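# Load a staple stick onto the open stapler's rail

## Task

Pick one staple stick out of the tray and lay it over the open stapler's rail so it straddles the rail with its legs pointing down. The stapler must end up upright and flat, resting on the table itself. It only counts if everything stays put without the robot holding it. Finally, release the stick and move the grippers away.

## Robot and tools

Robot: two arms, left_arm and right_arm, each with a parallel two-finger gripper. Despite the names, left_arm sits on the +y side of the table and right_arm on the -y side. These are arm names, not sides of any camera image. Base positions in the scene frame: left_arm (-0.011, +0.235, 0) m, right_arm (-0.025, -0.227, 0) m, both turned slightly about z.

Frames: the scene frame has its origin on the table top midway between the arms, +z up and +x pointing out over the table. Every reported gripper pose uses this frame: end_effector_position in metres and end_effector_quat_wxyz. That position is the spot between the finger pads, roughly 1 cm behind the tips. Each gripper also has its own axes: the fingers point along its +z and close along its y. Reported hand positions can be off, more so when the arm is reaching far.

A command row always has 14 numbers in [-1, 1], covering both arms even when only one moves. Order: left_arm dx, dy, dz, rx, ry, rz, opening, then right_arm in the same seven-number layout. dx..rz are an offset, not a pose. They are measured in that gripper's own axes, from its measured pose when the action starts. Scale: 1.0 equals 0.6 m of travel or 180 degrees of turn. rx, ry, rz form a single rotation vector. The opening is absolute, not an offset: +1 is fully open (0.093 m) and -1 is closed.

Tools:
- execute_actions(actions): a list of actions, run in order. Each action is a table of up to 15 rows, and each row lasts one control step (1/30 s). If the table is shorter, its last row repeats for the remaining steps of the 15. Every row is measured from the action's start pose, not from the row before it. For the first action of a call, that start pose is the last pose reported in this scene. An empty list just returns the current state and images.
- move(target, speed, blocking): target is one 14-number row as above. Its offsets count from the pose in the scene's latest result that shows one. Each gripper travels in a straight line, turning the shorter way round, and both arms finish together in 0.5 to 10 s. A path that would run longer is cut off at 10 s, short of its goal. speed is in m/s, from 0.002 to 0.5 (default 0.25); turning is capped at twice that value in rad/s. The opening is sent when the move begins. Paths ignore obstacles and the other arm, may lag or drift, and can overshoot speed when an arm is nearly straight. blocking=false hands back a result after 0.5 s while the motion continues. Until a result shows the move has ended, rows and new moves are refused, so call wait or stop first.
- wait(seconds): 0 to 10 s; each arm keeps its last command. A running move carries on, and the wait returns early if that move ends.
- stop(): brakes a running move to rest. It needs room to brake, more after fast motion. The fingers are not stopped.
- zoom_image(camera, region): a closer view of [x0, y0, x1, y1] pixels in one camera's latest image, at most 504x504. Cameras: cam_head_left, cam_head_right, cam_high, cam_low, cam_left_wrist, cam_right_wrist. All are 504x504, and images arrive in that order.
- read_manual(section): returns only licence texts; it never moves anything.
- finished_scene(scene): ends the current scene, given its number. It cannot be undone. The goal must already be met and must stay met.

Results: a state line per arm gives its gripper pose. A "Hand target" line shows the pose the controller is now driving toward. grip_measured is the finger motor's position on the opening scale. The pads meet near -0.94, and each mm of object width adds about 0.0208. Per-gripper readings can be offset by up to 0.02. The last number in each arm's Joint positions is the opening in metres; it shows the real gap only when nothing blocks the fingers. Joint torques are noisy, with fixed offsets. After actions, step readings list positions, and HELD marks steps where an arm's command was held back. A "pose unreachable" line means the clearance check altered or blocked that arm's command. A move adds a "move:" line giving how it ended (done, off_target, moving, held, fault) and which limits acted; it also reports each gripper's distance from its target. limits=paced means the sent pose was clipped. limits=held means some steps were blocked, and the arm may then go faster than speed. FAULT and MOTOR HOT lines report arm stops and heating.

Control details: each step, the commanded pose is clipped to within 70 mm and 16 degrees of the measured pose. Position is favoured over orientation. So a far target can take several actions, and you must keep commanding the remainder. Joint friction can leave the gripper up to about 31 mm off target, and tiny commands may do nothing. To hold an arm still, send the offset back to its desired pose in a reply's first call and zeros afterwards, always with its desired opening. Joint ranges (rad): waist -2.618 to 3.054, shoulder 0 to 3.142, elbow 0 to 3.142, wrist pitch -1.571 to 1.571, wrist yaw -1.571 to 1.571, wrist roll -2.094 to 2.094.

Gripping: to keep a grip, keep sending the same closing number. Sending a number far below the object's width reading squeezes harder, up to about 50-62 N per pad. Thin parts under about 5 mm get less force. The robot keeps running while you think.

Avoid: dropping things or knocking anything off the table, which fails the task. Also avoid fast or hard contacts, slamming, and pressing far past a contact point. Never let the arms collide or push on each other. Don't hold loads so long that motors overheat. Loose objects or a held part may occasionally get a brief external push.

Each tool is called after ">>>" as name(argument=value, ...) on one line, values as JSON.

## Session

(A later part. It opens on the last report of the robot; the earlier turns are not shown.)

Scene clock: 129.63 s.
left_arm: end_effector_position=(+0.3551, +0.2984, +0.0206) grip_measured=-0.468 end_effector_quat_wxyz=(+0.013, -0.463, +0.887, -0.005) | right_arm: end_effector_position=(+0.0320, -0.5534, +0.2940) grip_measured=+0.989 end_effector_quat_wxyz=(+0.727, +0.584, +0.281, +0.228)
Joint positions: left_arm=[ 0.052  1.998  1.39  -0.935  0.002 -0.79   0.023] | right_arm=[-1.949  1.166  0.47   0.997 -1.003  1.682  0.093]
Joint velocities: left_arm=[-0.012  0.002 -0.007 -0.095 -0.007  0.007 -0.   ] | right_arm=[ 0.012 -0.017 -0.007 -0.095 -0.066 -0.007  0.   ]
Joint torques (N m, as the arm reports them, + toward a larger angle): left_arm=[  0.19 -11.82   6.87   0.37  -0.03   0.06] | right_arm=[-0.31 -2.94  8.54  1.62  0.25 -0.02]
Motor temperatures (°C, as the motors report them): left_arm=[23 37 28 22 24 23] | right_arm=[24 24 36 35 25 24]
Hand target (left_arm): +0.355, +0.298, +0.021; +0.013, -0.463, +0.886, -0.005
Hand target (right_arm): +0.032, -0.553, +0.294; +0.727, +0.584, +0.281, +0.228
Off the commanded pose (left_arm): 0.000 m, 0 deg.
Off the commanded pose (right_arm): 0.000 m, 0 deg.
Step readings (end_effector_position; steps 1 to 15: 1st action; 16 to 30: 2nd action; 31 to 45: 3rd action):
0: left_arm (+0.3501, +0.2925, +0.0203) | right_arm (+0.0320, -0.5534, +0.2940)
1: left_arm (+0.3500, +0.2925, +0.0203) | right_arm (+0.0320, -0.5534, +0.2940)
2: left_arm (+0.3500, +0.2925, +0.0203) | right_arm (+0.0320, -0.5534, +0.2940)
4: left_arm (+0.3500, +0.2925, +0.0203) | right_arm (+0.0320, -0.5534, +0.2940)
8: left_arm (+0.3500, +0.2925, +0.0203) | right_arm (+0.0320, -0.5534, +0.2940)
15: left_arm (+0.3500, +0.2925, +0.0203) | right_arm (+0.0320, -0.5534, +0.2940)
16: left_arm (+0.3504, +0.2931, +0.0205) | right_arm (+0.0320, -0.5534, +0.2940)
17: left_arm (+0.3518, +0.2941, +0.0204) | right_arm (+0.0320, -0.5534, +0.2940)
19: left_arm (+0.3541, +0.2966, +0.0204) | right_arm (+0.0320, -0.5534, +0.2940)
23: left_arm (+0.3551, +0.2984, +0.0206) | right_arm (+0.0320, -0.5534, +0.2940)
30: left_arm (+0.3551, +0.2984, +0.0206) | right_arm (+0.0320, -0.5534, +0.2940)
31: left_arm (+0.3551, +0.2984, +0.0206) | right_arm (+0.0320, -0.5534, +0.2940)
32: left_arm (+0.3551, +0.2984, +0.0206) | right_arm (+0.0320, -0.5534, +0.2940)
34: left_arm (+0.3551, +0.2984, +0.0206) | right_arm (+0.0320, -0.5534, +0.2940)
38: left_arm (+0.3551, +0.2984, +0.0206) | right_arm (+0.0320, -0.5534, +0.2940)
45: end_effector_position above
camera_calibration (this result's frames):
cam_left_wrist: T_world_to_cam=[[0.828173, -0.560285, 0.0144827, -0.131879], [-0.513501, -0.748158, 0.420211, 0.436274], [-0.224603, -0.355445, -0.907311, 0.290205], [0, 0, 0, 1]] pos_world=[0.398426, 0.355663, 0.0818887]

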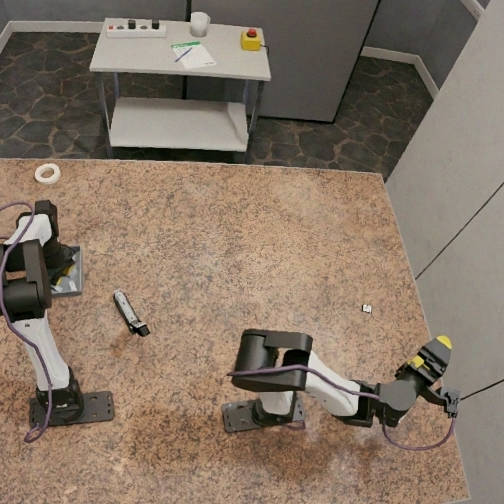

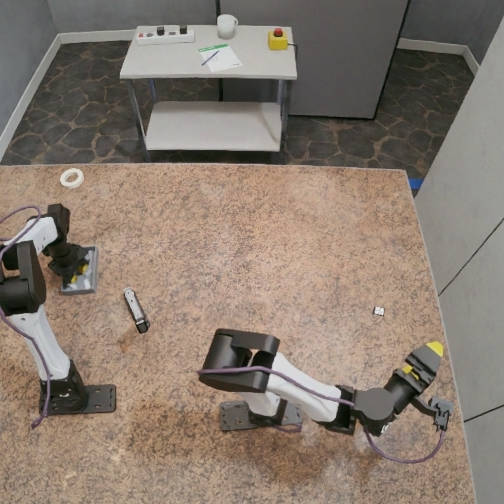

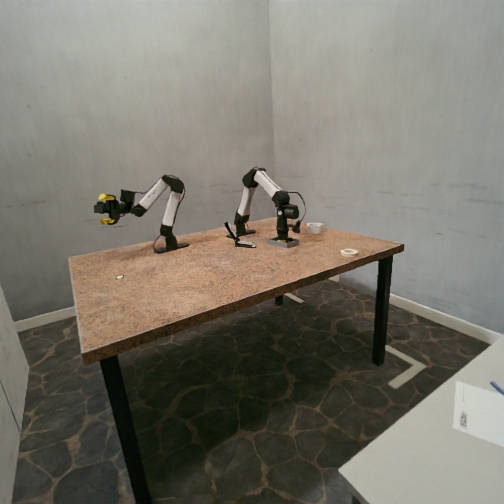

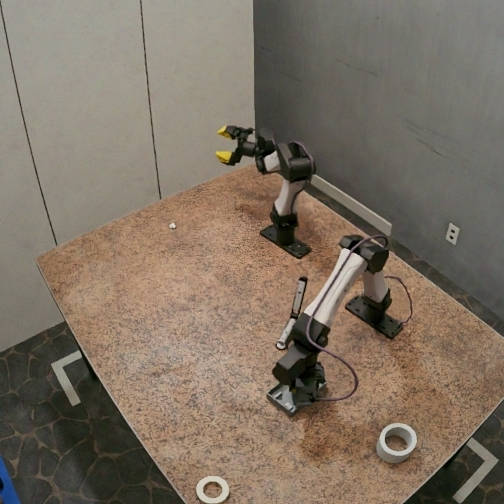

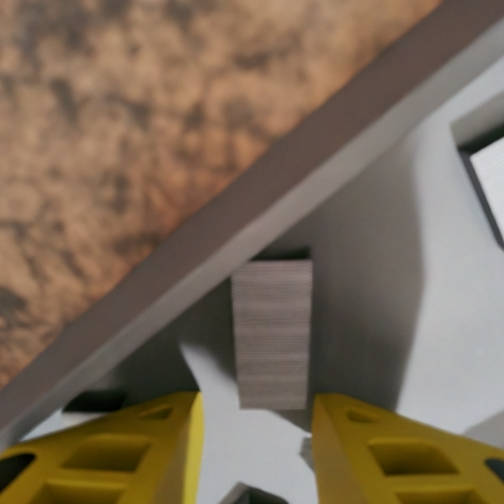

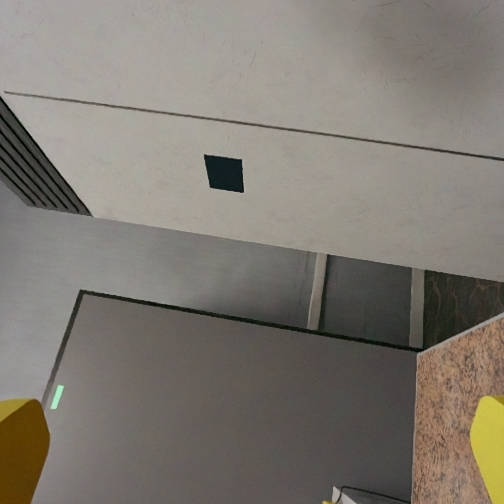

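>>> execute_actions(actions=[[[0,-0.02,0,0,0,0,-0.5,0,0,0,0,0,0,1]],[[0,0,0,0,0,0,-0.56,0,0,0,0,0,0,1]]])

Scene clock: 155.70 s.
left_arm: end_effector_position=(+0.3610, +0.2949, +0.0207) grip_measured=-0.558 end_effector_quat_wxyz=(+0.013, -0.463, +0.886, -0.005) | right_arm: end_effector_position=(+0.0320, -0.5534, +0.2940) grip_measured=+0.989 end_effector_quat_wxyz=(+0.727, +0.584, +0.281, +0.228)
Joint positions: left_arm=[ 0.04   2.016  1.416 -0.943  0.002 -0.803  0.018] | right_arm=[-1.949  1.166  0.47   0.997 -1.003  1.682  0.093]
Joint velocities: left_arm=[ 0.007 -0.012 -0.007  0.022 -0.007  0.007 -0.001] | right_arm=[-0.007 -0.007 -0.002 -0.022 -0.007 -0.022 -0.   ]
Joint torques (N m, as the arm reports them, + toward a larger angle): left_arm=[  0.17 -11.96   7.     0.34  -0.04   0.05] | right_arm=[-0.33 -3.09  8.43  1.66  0.28 -0.04]
Motor temperatures (°C, as the motors report them): left_arm=[23 39 29 22 24 23] | right_arm=[24 24 37 37 25 24]
Hand target (left_arm): +0.361, +0.295, +0.021; +0.013, -0.463, +0.886, -0.005
Hand target (right_arm): +0.032, -0.553, +0.294; +0.727, +0.584, +0.281, +0.228
Off the commanded pose (left_arm): 0.000 m, 0 deg.
Off the commanded pose (right_arm): 0.000 m, 0 deg.
Step readings (end_effector_position; steps 1 to 15: 1st action; 16 to 30: 2nd action):
0: left_arm (+0.3551, +0.2984, +0.0206) | right_arm (+0.0320, -0.5534, +0.2940)
1: left_arm (+0.3554, +0.2982, +0.0209) | right_arm (+0.0320, -0.5534, +0.2940)
2: left_arm (+0.3569, +0.2977, +0.0208) | right_arm (+0.0320, -0.5534, +0.2940)
4: left_arm (+0.3599, +0.2962, +0.0208) | right_arm (+0.0320, -0.5534, +0.2940)
8: left_arm (+0.3611, +0.2950, +0.0208) | right_arm (+0.0320, -0.5534, +0.2940)
15: left_arm (+0.3610, +0.2949, +0.0207) | right_arm (+0.0320, -0.5534, +0.2940)
16: left_arm (+0.3610, +0.2949, +0.0207) | right_arm (+0.0320, -0.5534, +0.2940)
17: left_arm (+0.3610, +0.2949, +0.0207) | right_arm (+0.0320, -0.5534, +0.2940)
19: left_arm (+0.3610, +0.2949, +0.0207) | right_arm (+0.0320, -0.5534, +0.2940)
23: left_arm (+0.3610, +0.2949, +0.0207) | right_arm (+0.0320, -0.5534, +0.2940)
30: end_effector_position above
camera_calibration (this result's frames):
cam_left_wrist: T_world_to_cam=[[0.828379, -0.559967, 0.0149866, -0.138872], [-0.513514, -0.748428, 0.419713, 0.436803], [-0.223809, -0.355378, -0.907533, 0.290076], [0, 0, 0, 1]] pos_world=[0.404265, 0.352238, 0.0820023]

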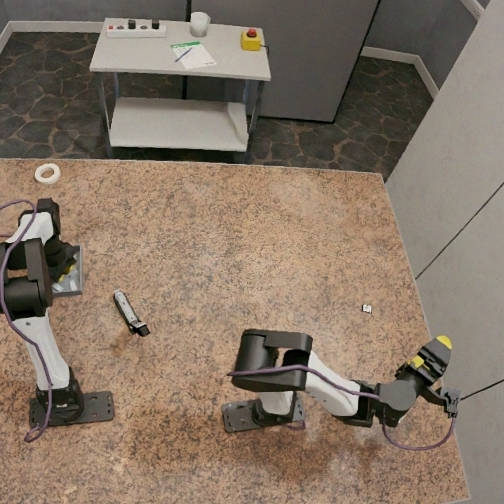

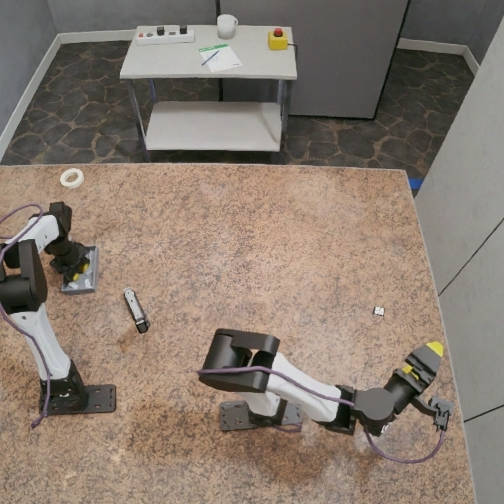

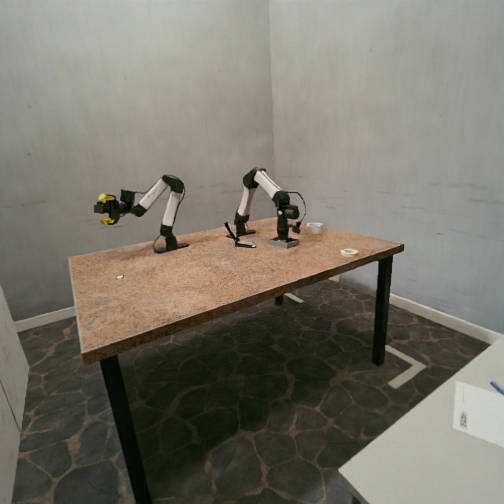

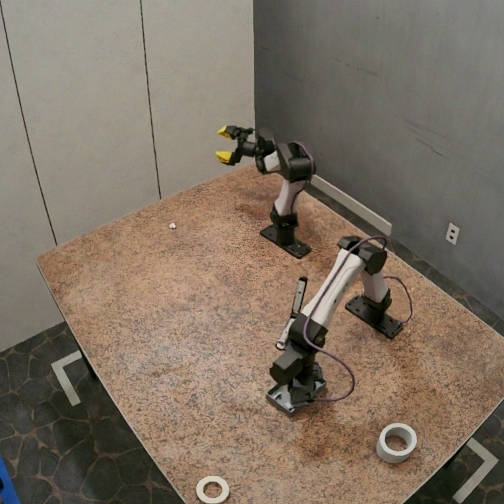

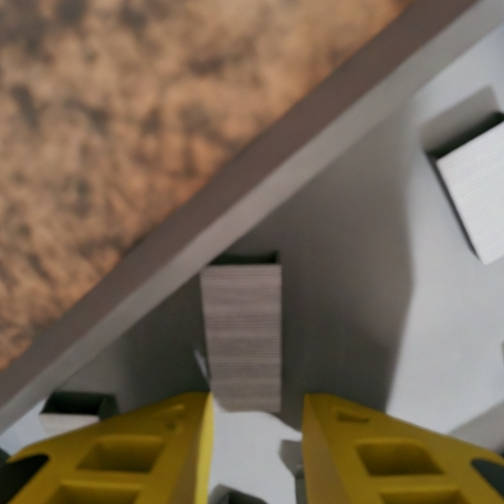

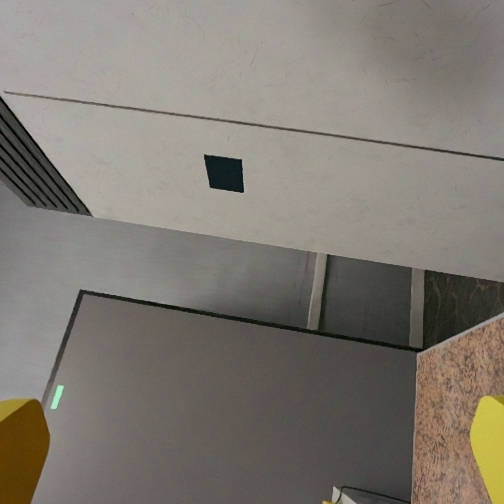

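>>> execute_actions(actions=[[[-0.032,0.008,0,0,0,0,-0.54,0,0,0,0,0,0,1]],[[0,0,0,0,0,0,-0.54,0,0,0,0,0,0,1]]])

Scene clock: 163.40 s.
left_arm: end_effector_position=(+0.3662, +0.3104, +0.0210) grip_measured=-0.542 end_effector_quat_wxyz=(+0.015, -0.465, +0.885, -0.006) | right_arm: end_effector_position=(+0.0320, -0.5534, +0.2940) grip_measured=+0.989 end_effector_quat_wxyz=(+0.727, +0.584, +0.281, +0.228)
Joint positions: left_arm=[ 0.079  2.041  1.454 -0.953  0.004 -0.77   0.019] | right_arm=[-1.949  1.166  0.47   0.997 -1.003  1.682  0.093]
Joint velocities: left_arm=[-0.007 -0.012 -0.002  0.037 -0.066 -0.022  0.   ] | right_arm=[ 0.027 -0.007 -0.012 -0.022 -0.007 -0.007  0.001]
Joint torques (N m, as the arm reports them, + toward a larger angle): left_arm=[  0.05 -12.25   6.85   0.37  -0.05   0.04] | right_arm=[-0.36 -3.06  8.29  1.63  0.27 -0.03]
Motor temperatures (°C, as the motors report them): left_arm=[23 40 29 22 24 23] | right_arm=[24 24 37 37 25 24]
Hand target (left_arm): +0.366, +0.310, +0.021; +0.015, -0.465, +0.885, -0.006
Hand target (right_arm): +0.032, -0.553, +0.294; +0.727, +0.584, +0.281, +0.228
Off the commanded pose (left_arm): 0.000 m, 0 deg.
Off the commanded pose (right_arm): 0.000 m, 0 deg.
Step readings (end_effector_position; steps 1 to 15: 1st action; 16 to 30: 2nd action):
0: left_arm (+0.3610, +0.2949, +0.0207) | right_arm (+0.0320, -0.5534, +0.2940)
1: left_arm (+0.3613, +0.2959, +0.0210) | right_arm (+0.0320, -0.5534, +0.2940)
2: left_arm (+0.3627, +0.2985, +0.0211) | right_arm (+0.0320, -0.5534, +0.2940)
4: left_arm (+0.3655, +0.3050, +0.0209) | right_arm (+0.0320, -0.5534, +0.2940)
8: left_arm (+0.3662, +0.3104, +0.0209) | right_arm (+0.0320, -0.5534, +0.2940)
15: left_arm (+0.3662, +0.3104, +0.0210) | right_arm (+0.0320, -0.5534, +0.2940)
16: left_arm (+0.3662, +0.3104, +0.0210) | right_arm (+0.0320, -0.5534, +0.2940)
17: left_arm (+0.3662, +0.3104, +0.0210) | right_arm (+0.0320, -0.5534, +0.2940)
19: left_arm (+0.3662, +0.3104, +0.0210) | right_arm (+0.0320, -0.5534, +0.2940)
23: left_arm (+0.3662, +0.3104, +0.0210) | right_arm (+0.0320, -0.5534, +0.2940)
30: end_effector_position above
camera_calibration (this result's frames):
cam_left_wrist: T_world_to_cam=[[0.83148, -0.555249, 0.018435, -0.137179], [-0.510931, -0.751242, 0.417833, 0.450911], [-0.218152, -0.356839, -0.908337, 0.295463], [0, 0, 0, 1]] pos_world=[0.408902, 0.368007, 0.0825027]

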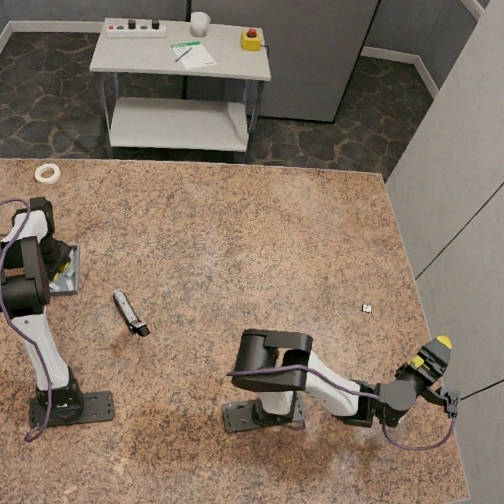

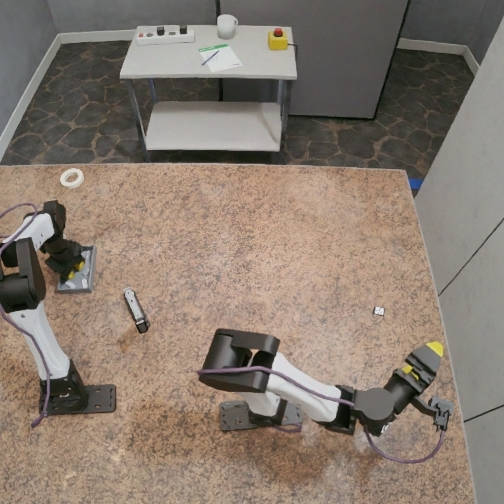

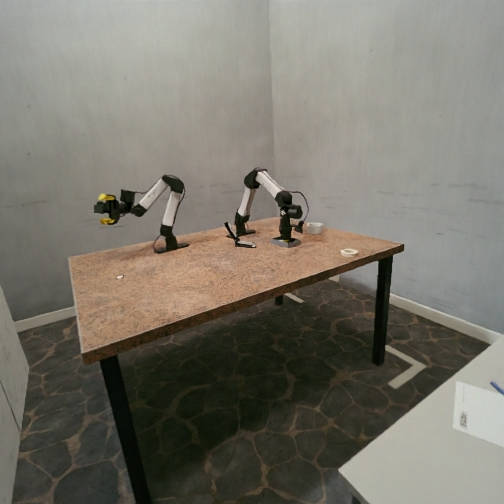

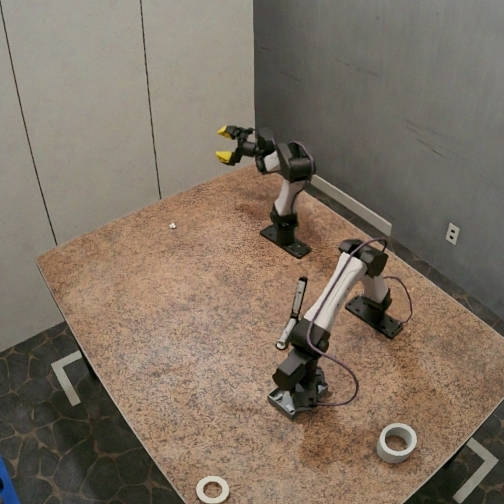

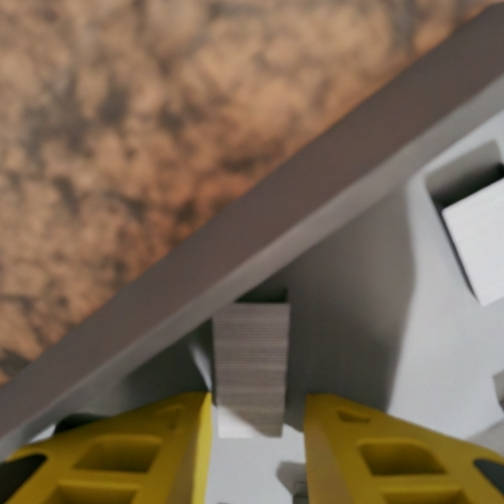

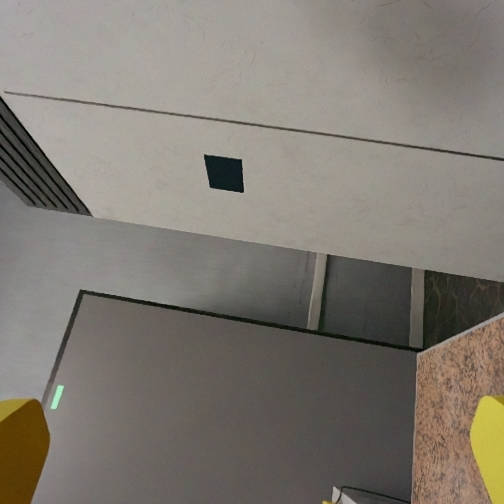

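>>> execute_actions(actions=[[[-0.008,0,0.012,0,0,0,-0.54,0,0,0,0,0,0,1]],[[0,0,0,0,0,0,-0.78,0,0,0,0,0,0,1]],[[0,0,-0.07,0,0,0,-0.78,0,0,0,0,0,0,1]],[[0,0,-0.05,0,0,0,-0.78,0,0,0,0,0,0,1]]])

Scene clock: 171.47 s.
left_arm: end_effector_position=(+0.3641, +0.3098, +0.0845) grip_measured=-0.770 end_effector_quat_wxyz=(+0.013, -0.465, +0.885, -0.006) | right_arm: end_effector_position=(+0.0320, -0.5534, +0.2940) grip_measured=+0.989 end_effector_quat_wxyz=(+0.727, +0.584, +0.281, +0.228)
Joint positions: left_arm=[ 0.079  1.978  1.622 -1.186  0.005 -0.77   0.008] | right_arm=[-1.949  1.166  0.47   0.997 -1.003  1.682  0.093]
Joint velocities: left_arm=[-0.017 -0.017  0.017 -0.022  0.051 -0.007  0.   ] | right_arm=[ 0.002  0.012 -0.007  0.037  0.007 -0.022  0.   ]
Joint torques (N m, as the arm reports them, + toward a larger angle): left_arm=[  0.15 -12.54   8.5    0.29  -0.05   0.04] | right_arm=[-0.35 -2.97  8.3   1.64  0.28 -0.05]
Motor temperatures (°C, as the motors report them): left_arm=[23 40 29 22 24 23] | right_arm=[24 24 38 37 25 24]
Hand target (left_arm): +0.365, +0.310, +0.090; +0.016, -0.465, +0.885, -0.007
Hand target (right_arm): +0.032, -0.553, +0.294; +0.727, +0.584, +0.281, +0.228
Off the commanded pose (left_arm): 0.005 m, 0 deg.
Off the commanded pose (right_arm): 0.000 m, 0 deg.
Step readings (end_effector_position; steps 1 to 15: 1st action; 16 to 30: 2nd action; 31 to 45: 3rd action; 46 to 60: 4th action):
0: left_arm (+0.3662, +0.3104, +0.0210) | right_arm (+0.0320, -0.5534, +0.2940)
1: left_arm (+0.3662, +0.3104, +0.0206) | right_arm (+0.0320, -0.5534, +0.2940)
2: left_arm (+0.3662, +0.3104, +0.0206) | right_arm (+0.0320, -0.5534, +0.2940)
4: left_arm (+0.3662, +0.3104, +0.0206) | right_arm (+0.0320, -0.5534, +0.2940)
8: left_arm (+0.3662, +0.3104, +0.0206) | right_arm (+0.0320, -0.5534, +0.2940)
15: left_arm (+0.3662, +0.3104, +0.0206) | right_arm (+0.0320, -0.5534, +0.2940)
16: left_arm (+0.3663, +0.3103, +0.0206) | right_arm (+0.0320, -0.5534, +0.2940)
17: left_arm (+0.3664, +0.3103, +0.0206) | right_arm (+0.0320, -0.5534, +0.2940)
19: left_arm (+0.3664, +0.3103, +0.0206) | right_arm (+0.0320, -0.5534, +0.2940)
23: left_arm (+0.3664, +0.3103, +0.0206) | right_arm (+0.0320, -0.5534, +0.2940)
30: left_arm (+0.3664, +0.3103, +0.0206) | right_arm (+0.0320, -0.5534, +0.2940)
31: left_arm (+0.3657, +0.3101, +0.0240) | right_arm (+0.0320, -0.5534, +0.2940)
32: left_arm (+0.3644, +0.3099, +0.0286) | right_arm (+0.0320, -0.5534, +0.2940)
34: left_arm (+0.3673, +0.3105, +0.0422) | right_arm (+0.0320, -0.5534, +0.2940)
38: left_arm (+0.3716, +0.3113, +0.0594) | right_arm (+0.0320, -0.5534, +0.2940)
45: left_arm (+0.3657, +0.3101, +0.0597) | right_arm (+0.0320, -0.5534, +0.2940)
46: left_arm (+0.3648, +0.3100, +0.0624) | right_arm (+0.0320, -0.5534, +0.2940)
47: left_arm (+0.3642, +0.3098, +0.0657) | right_arm (+0.0320, -0.5534, +0.2940)
49: left_arm (+0.3669, +0.3104, +0.0755) | right_arm (+0.0320, -0.5534, +0.2940)
53: left_arm (+0.3687, +0.3107, +0.0846) | right_arm (+0.0320, -0.5534, +0.2940)
60: end_effector_position above
camera_calibration (this result's frames):
cam_left_wrist: T_world_to_cam=[[0.831497, -0.55525, 0.0176292, -0.136863], [-0.510112, -0.750566, 0.420045, 0.422109], [-0.219998, -0.358259, -0.907332, 0.353516], [0, 0, 0, 1]] pos_world=[0.406897, 0.367478, 0.145864]

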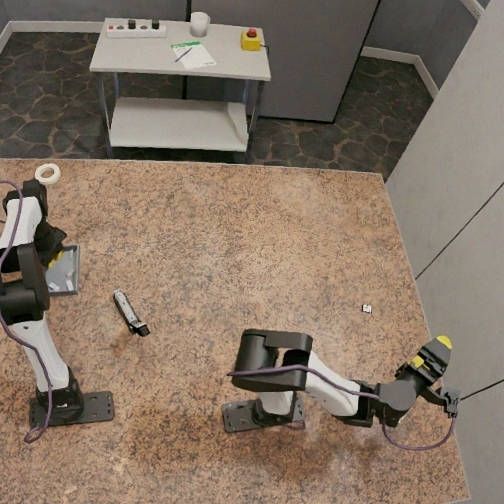

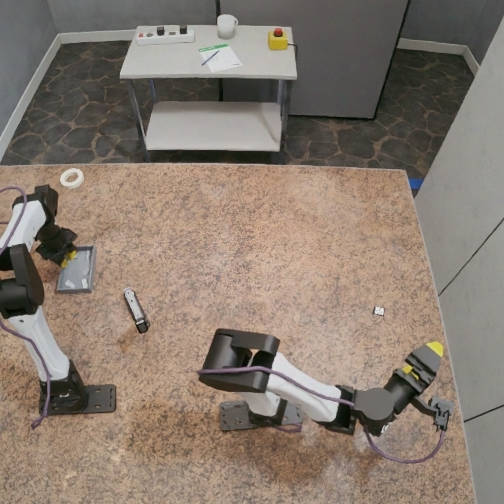

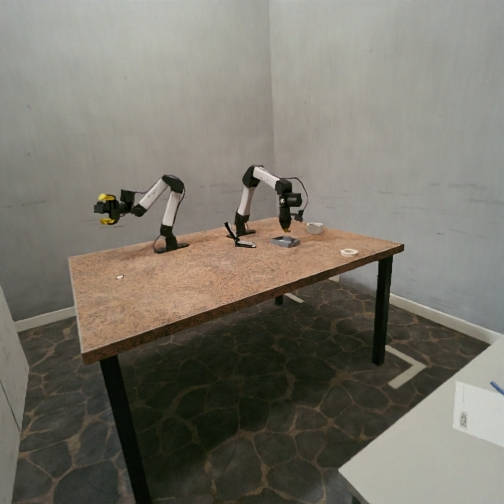

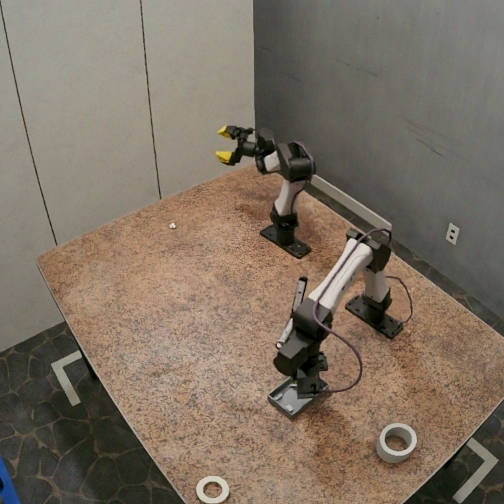

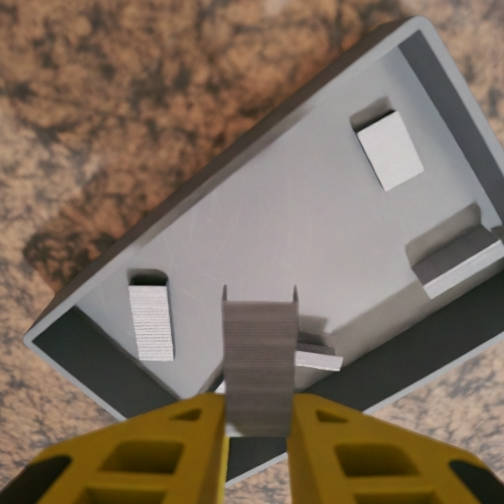

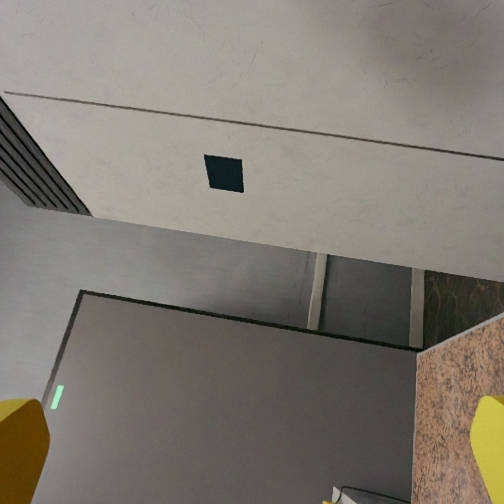

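>>> move(target=[0.382,0.008,-0.042,0,0,0.15,-0.78,0,0,0,0,0,0,1], speed=0.15)

Scene clock: 183.40 s.
left_arm: end_effector_position=(+0.2340, +0.1215, +0.1080) grip_measured=-0.770 end_effector_quat_wxyz=(+0.013, -0.244, +0.970, -0.013) | right_arm: end_effector_position=(+0.0320, -0.5534, +0.2940) grip_measured=+0.989 end_effector_quat_wxyz=(+0.727, +0.584, +0.281, +0.228)
Joint positions: left_arm=[-0.553  1.534  1.186 -1.186  0.003 -0.926  0.008] | right_arm=[-1.949  1.166  0.47   0.997 -1.003  1.682  0.093]
Joint velocities: left_arm=[-0.007  0.007 -0.002 -0.007 -0.022  0.022  0.001] | right_arm=[-0.012  0.012 -0.012  0.007  0.007  0.081 -0.   ]
Joint torques (N m, as the arm reports them, + toward a larger angle): left_arm=[-0.56 -8.32  5.89  0.29 -0.07 -0.02] | right_arm=[-0.25 -3.12  8.38  1.62  0.22 -0.02]
Motor temperatures (°C, as the motors report them): left_arm=[23 41 30 22 24 23] | right_arm=[24 24 38 38 25 24]
Hand target (left_arm): +0.228, +0.122, +0.107; +0.010, -0.246, +0.969, -0.009
Hand target (right_arm): +0.032, -0.553, +0.294; +0.727, +0.584, +0.281, +0.228
Off the commanded pose (left_arm): 0.006 m, 1 deg.
Off the commanded pose (right_arm): 0.000 m, 0 deg.
move: done
camera_calibration (this result's frames):
cam_left_wrist: T_world_to_cam=[[0.484742, -0.874282, 0.0256092, -0.0146674], [-0.799586, -0.43108, 0.41813, 0.233649], [-0.354524, -0.223162, -0.908026, 0.293853], [0, 0, 0, 1]] pos_world=[0.29811, 0.153475, 0.169506]

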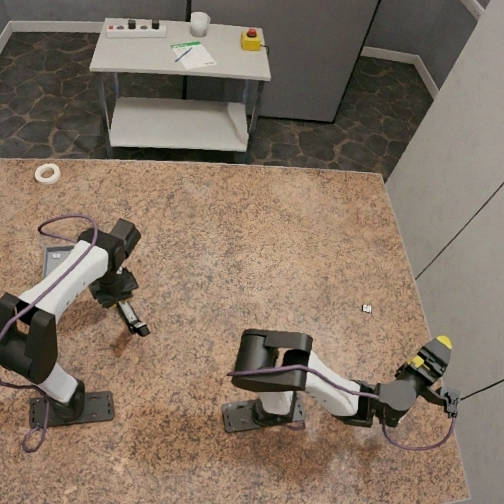

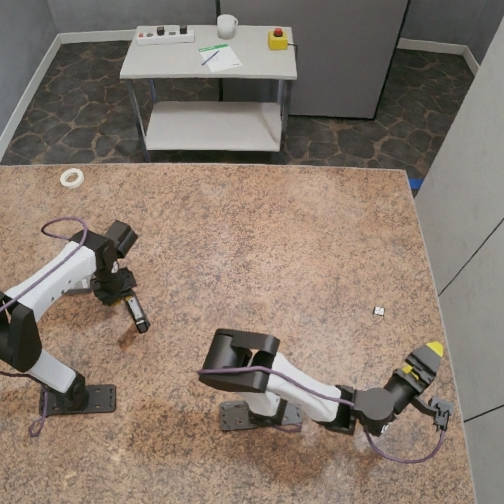

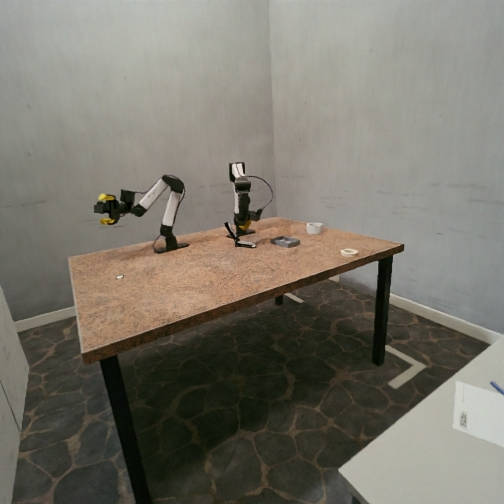

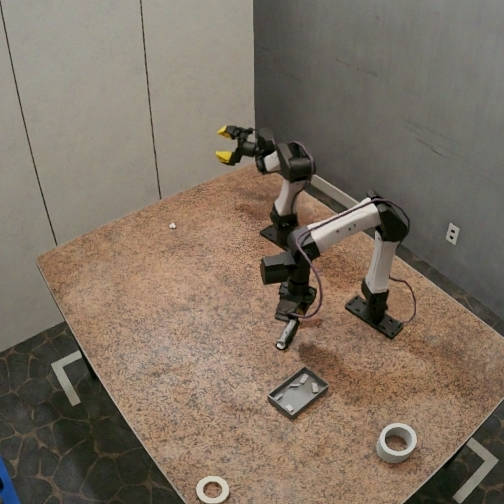

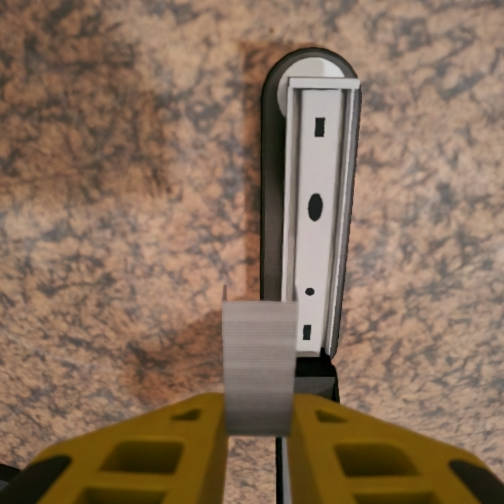

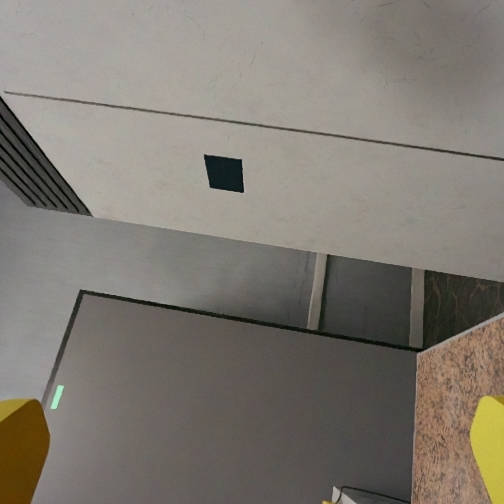

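>>> move(target=[-0.03,-0.045,0.055,0,0,-0.014,-0.78,0,0,0,0,0,0,1], speed=0.06)

Scene clock: 196.40 s.
left_arm: end_effector_position=(+0.2559, +0.1113, +0.0724) grip_measured=-0.770 end_effector_quat_wxyz=(+0.003, -0.263, +0.965, -0.005) | right_arm: end_effector_position=(+0.0320, -0.5534, +0.2940) grip_measured=+0.989 end_effector_quat_wxyz=(+0.727, +0.584, +0.281, +0.228)
Joint positions: left_arm=[-0.553  1.672  1.186 -1.073  0.003 -0.966  0.008] | right_arm=[-1.949  1.166  0.47   0.997 -1.003  1.682  0.093]
Joint velocities: left_arm=[-0.002  0.012 -0.002  0.022  0.007  0.007 -0.   ] | right_arm=[-0.022  0.002  0.002 -0.095  0.022 -0.037  0.   ]
Joint torques (N m, as the arm reports them, + toward a larger angle): left_arm=[-0.36 -7.56  9.06  0.4  -0.03 -0.04] | right_arm=[-0.31 -3.09  8.31  1.66  0.22  0.  ]
Motor temperatures (°C, as the motors report them): left_arm=[23 39 30 22 24 23] | right_arm=[24 24 38 38 25 24]
Hand target (left_arm): +0.263, +0.106, +0.076; +0.013, -0.265, +0.964, -0.013
Hand target (right_arm): +0.032, -0.553, +0.294; +0.727, +0.584, +0.281, +0.228
Off the commanded pose (left_arm): 0.010 m, 1 deg.
Off the commanded pose (right_arm): 0.000 m, 0 deg.
move: done
camera_calibration (this result's frames):
cam_left_wrist: T_world_to_cam=[[0.519723, -0.854319, 0.00513718, -0.0429022], [-0.77152, -0.466753, 0.432318, 0.25741], [-0.366939, -0.228649, -0.901707, 0.270376], [0, 0, 0, 1]] pos_world=[0.320105, 0.145316, 0.132737]

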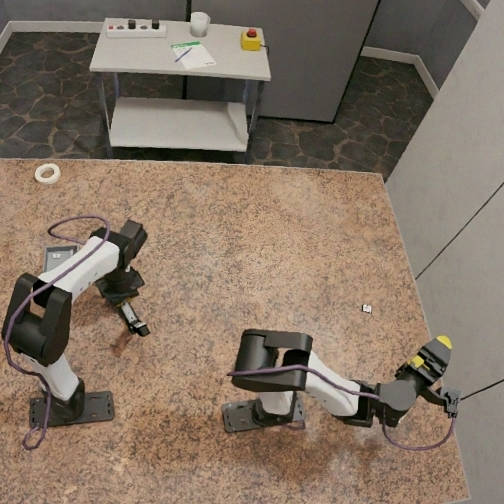

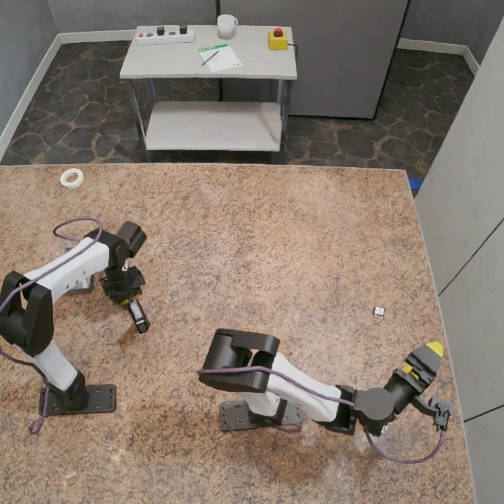

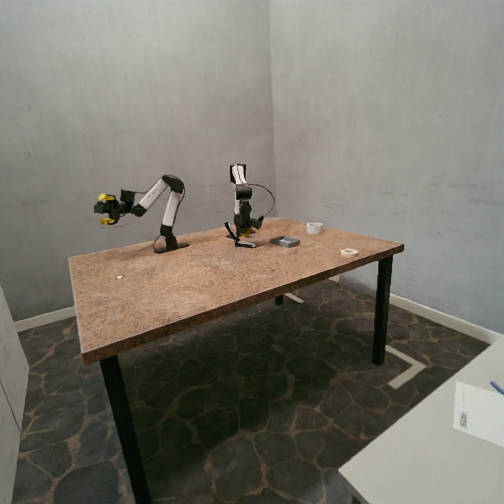

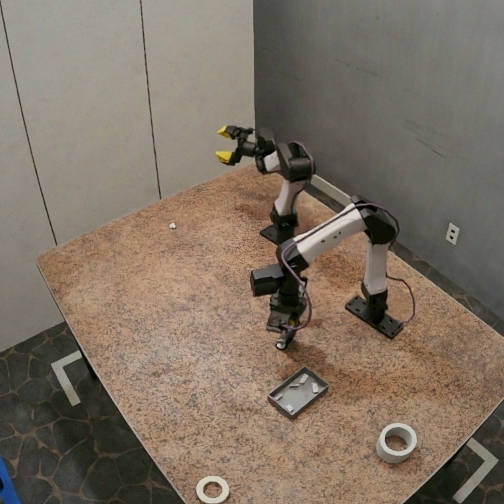

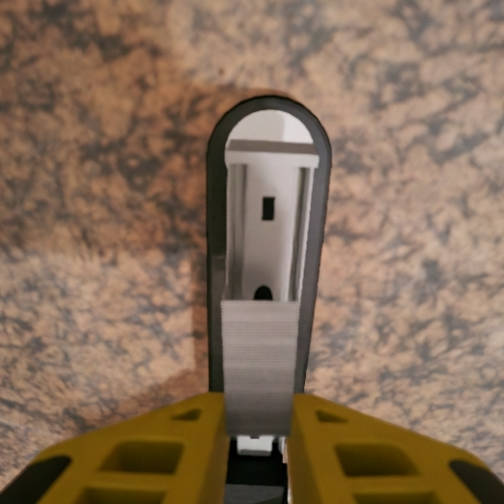

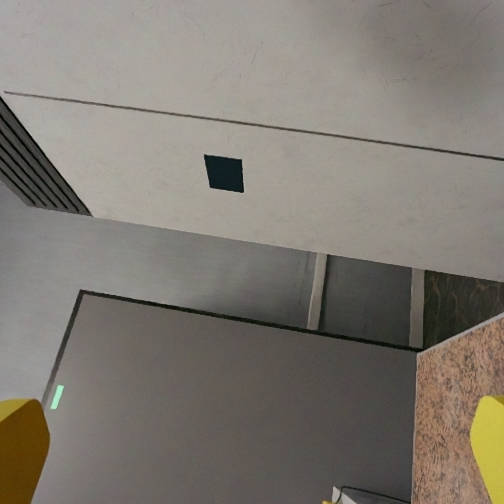

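>>> execute_actions(actions=[[[0,-0.008,0.03,0,0,0.012,-0.78,0,0,0,0,0,0,1]],[[0,0,0,0,0,0,-0.78,0,0,0,0,0,0,1]]])

>>> zoom_image(camera="cam_high", region=[210, 210, 280, 260])

Scene clock: 207.47 s.
left_arm: end_effector_position=(+0.2605, +0.1092, +0.0589) grip_measured=-0.770 end_effector_quat_wxyz=(+0.006, -0.254, +0.967, -0.007) | right_arm: end_effector_position=(+0.0320, -0.5534, +0.2940) grip_measured=+0.989 end_effector_quat_wxyz=(+0.727, +0.584, +0.281, +0.228)
Joint positions: left_arm=[-0.553  1.699  1.161 -1.016  0.003 -0.948  0.008] | right_arm=[-1.949  1.166  0.47   0.997 -1.003  1.682  0.093]
Joint velocities: left_arm=[ 0.007  0.022  0.002 -0.081  0.007 -0.022 -0.001] | right_arm=[-0.012  0.012 -0.012  0.007 -0.051 -0.066 -0.   ]
Joint torques (N m, as the arm reports them, + toward a larger angle): left_arm=[ 0.13 -8.64  7.    0.35 -0.07  0.05] | right_arm=[-0.31 -3.16  8.37  1.67  0.24 -0.03]
Motor temperatures (°C, as the motors report them): left_arm=[23 38 31 22 24 23] | right_arm=[24 24 39 38 25 24]
Hand target (left_arm): +0.260, +0.109, +0.059; +0.006, -0.254, +0.967, -0.007
Hand target (right_arm): +0.032, -0.553, +0.294; +0.727, +0.584, +0.281, +0.228
Off the commanded pose (left_arm): 0.000 m, 0 deg.
Off the commanded pose (right_arm): 0.000 m, 0 deg.
Step readings (end_effector_position; steps 1 to 15: 1st action; 16 to 30: 2nd action):
0: left_arm (+0.2562, +0.1112, +0.0724) | right_arm (+0.0320, -0.5534, +0.2940)
1: left_arm (+0.2567, +0.1109, +0.0713) | right_arm (+0.0320, -0.5534, +0.2940)
2: left_arm (+0.2578, +0.1105, +0.0694) | right_arm (+0.0320, -0.5534, +0.2940)
4: left_arm (+0.2579, +0.1104, +0.0640) | right_arm (+0.0320, -0.5534, +0.2940)
8: left_arm (+0.2582, +0.1103, +0.0589) | right_arm (+0.0320, -0.5534, +0.2940)
15: left_arm (+0.2605, +0.1092, +0.0589) | right_arm (+0.0320, -0.5534, +0.2940)
16: left_arm (+0.2605, +0.1092, +0.0589) | right_arm (+0.0320, -0.5534, +0.2940)
17: left_arm (+0.2605, +0.1092, +0.0589) | right_arm (+0.0320, -0.5534, +0.2940)
19: left_arm (+0.2605, +0.1092, +0.0589) | right_arm (+0.0320, -0.5534, +0.2940)
23: left_arm (+0.2605, +0.1092, +0.0589) | right_arm (+0.0320, -0.5534, +0.2940)
30: end_effector_position above
camera_calibration (this result's frames):
cam_left_wrist: T_world_to_cam=[[0.504289, -0.863484, 0.00944708, -0.0422685], [-0.781912, -0.451952, 0.429364, 0.267069], [-0.366479, -0.22391, -0.903082, 0.258827], [0, 0, 0, 1]] pos_world=[0.324995, 0.142158, 0.119471]

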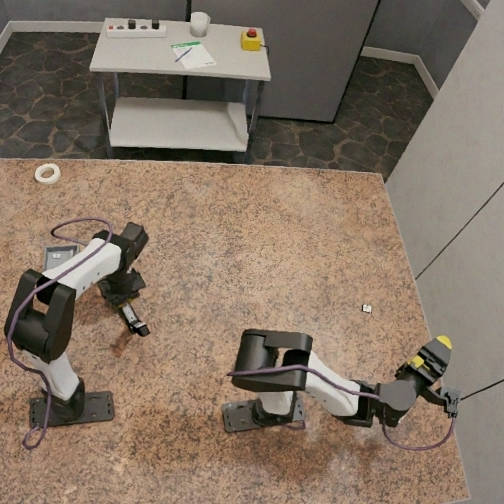

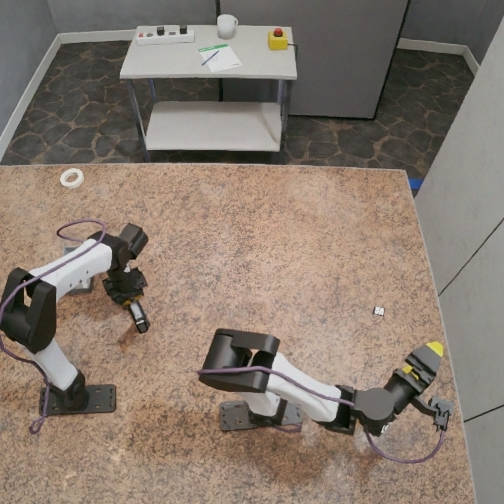

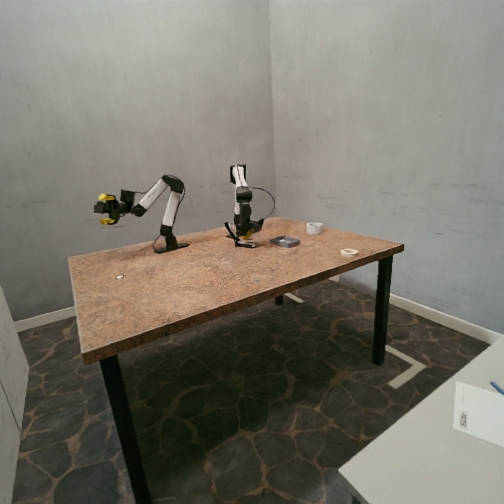

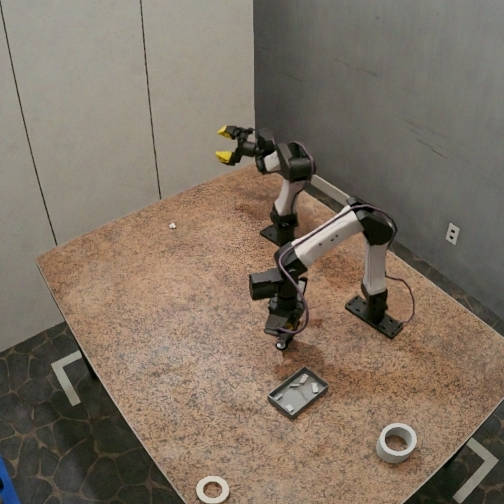

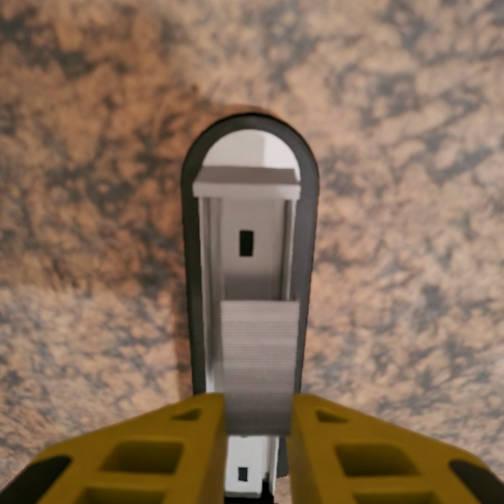

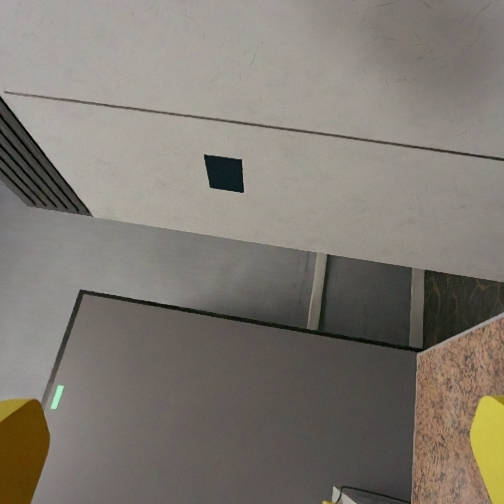

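Region (210, 210, 280, 260) of cam_high's 504x504 image, scaled by 7.200, with more detail than that image has; it fills the top 360 rows of this view, and the rest is white.

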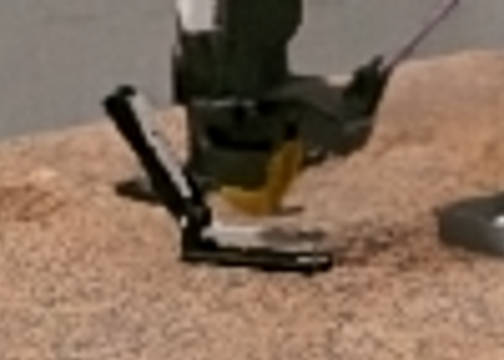

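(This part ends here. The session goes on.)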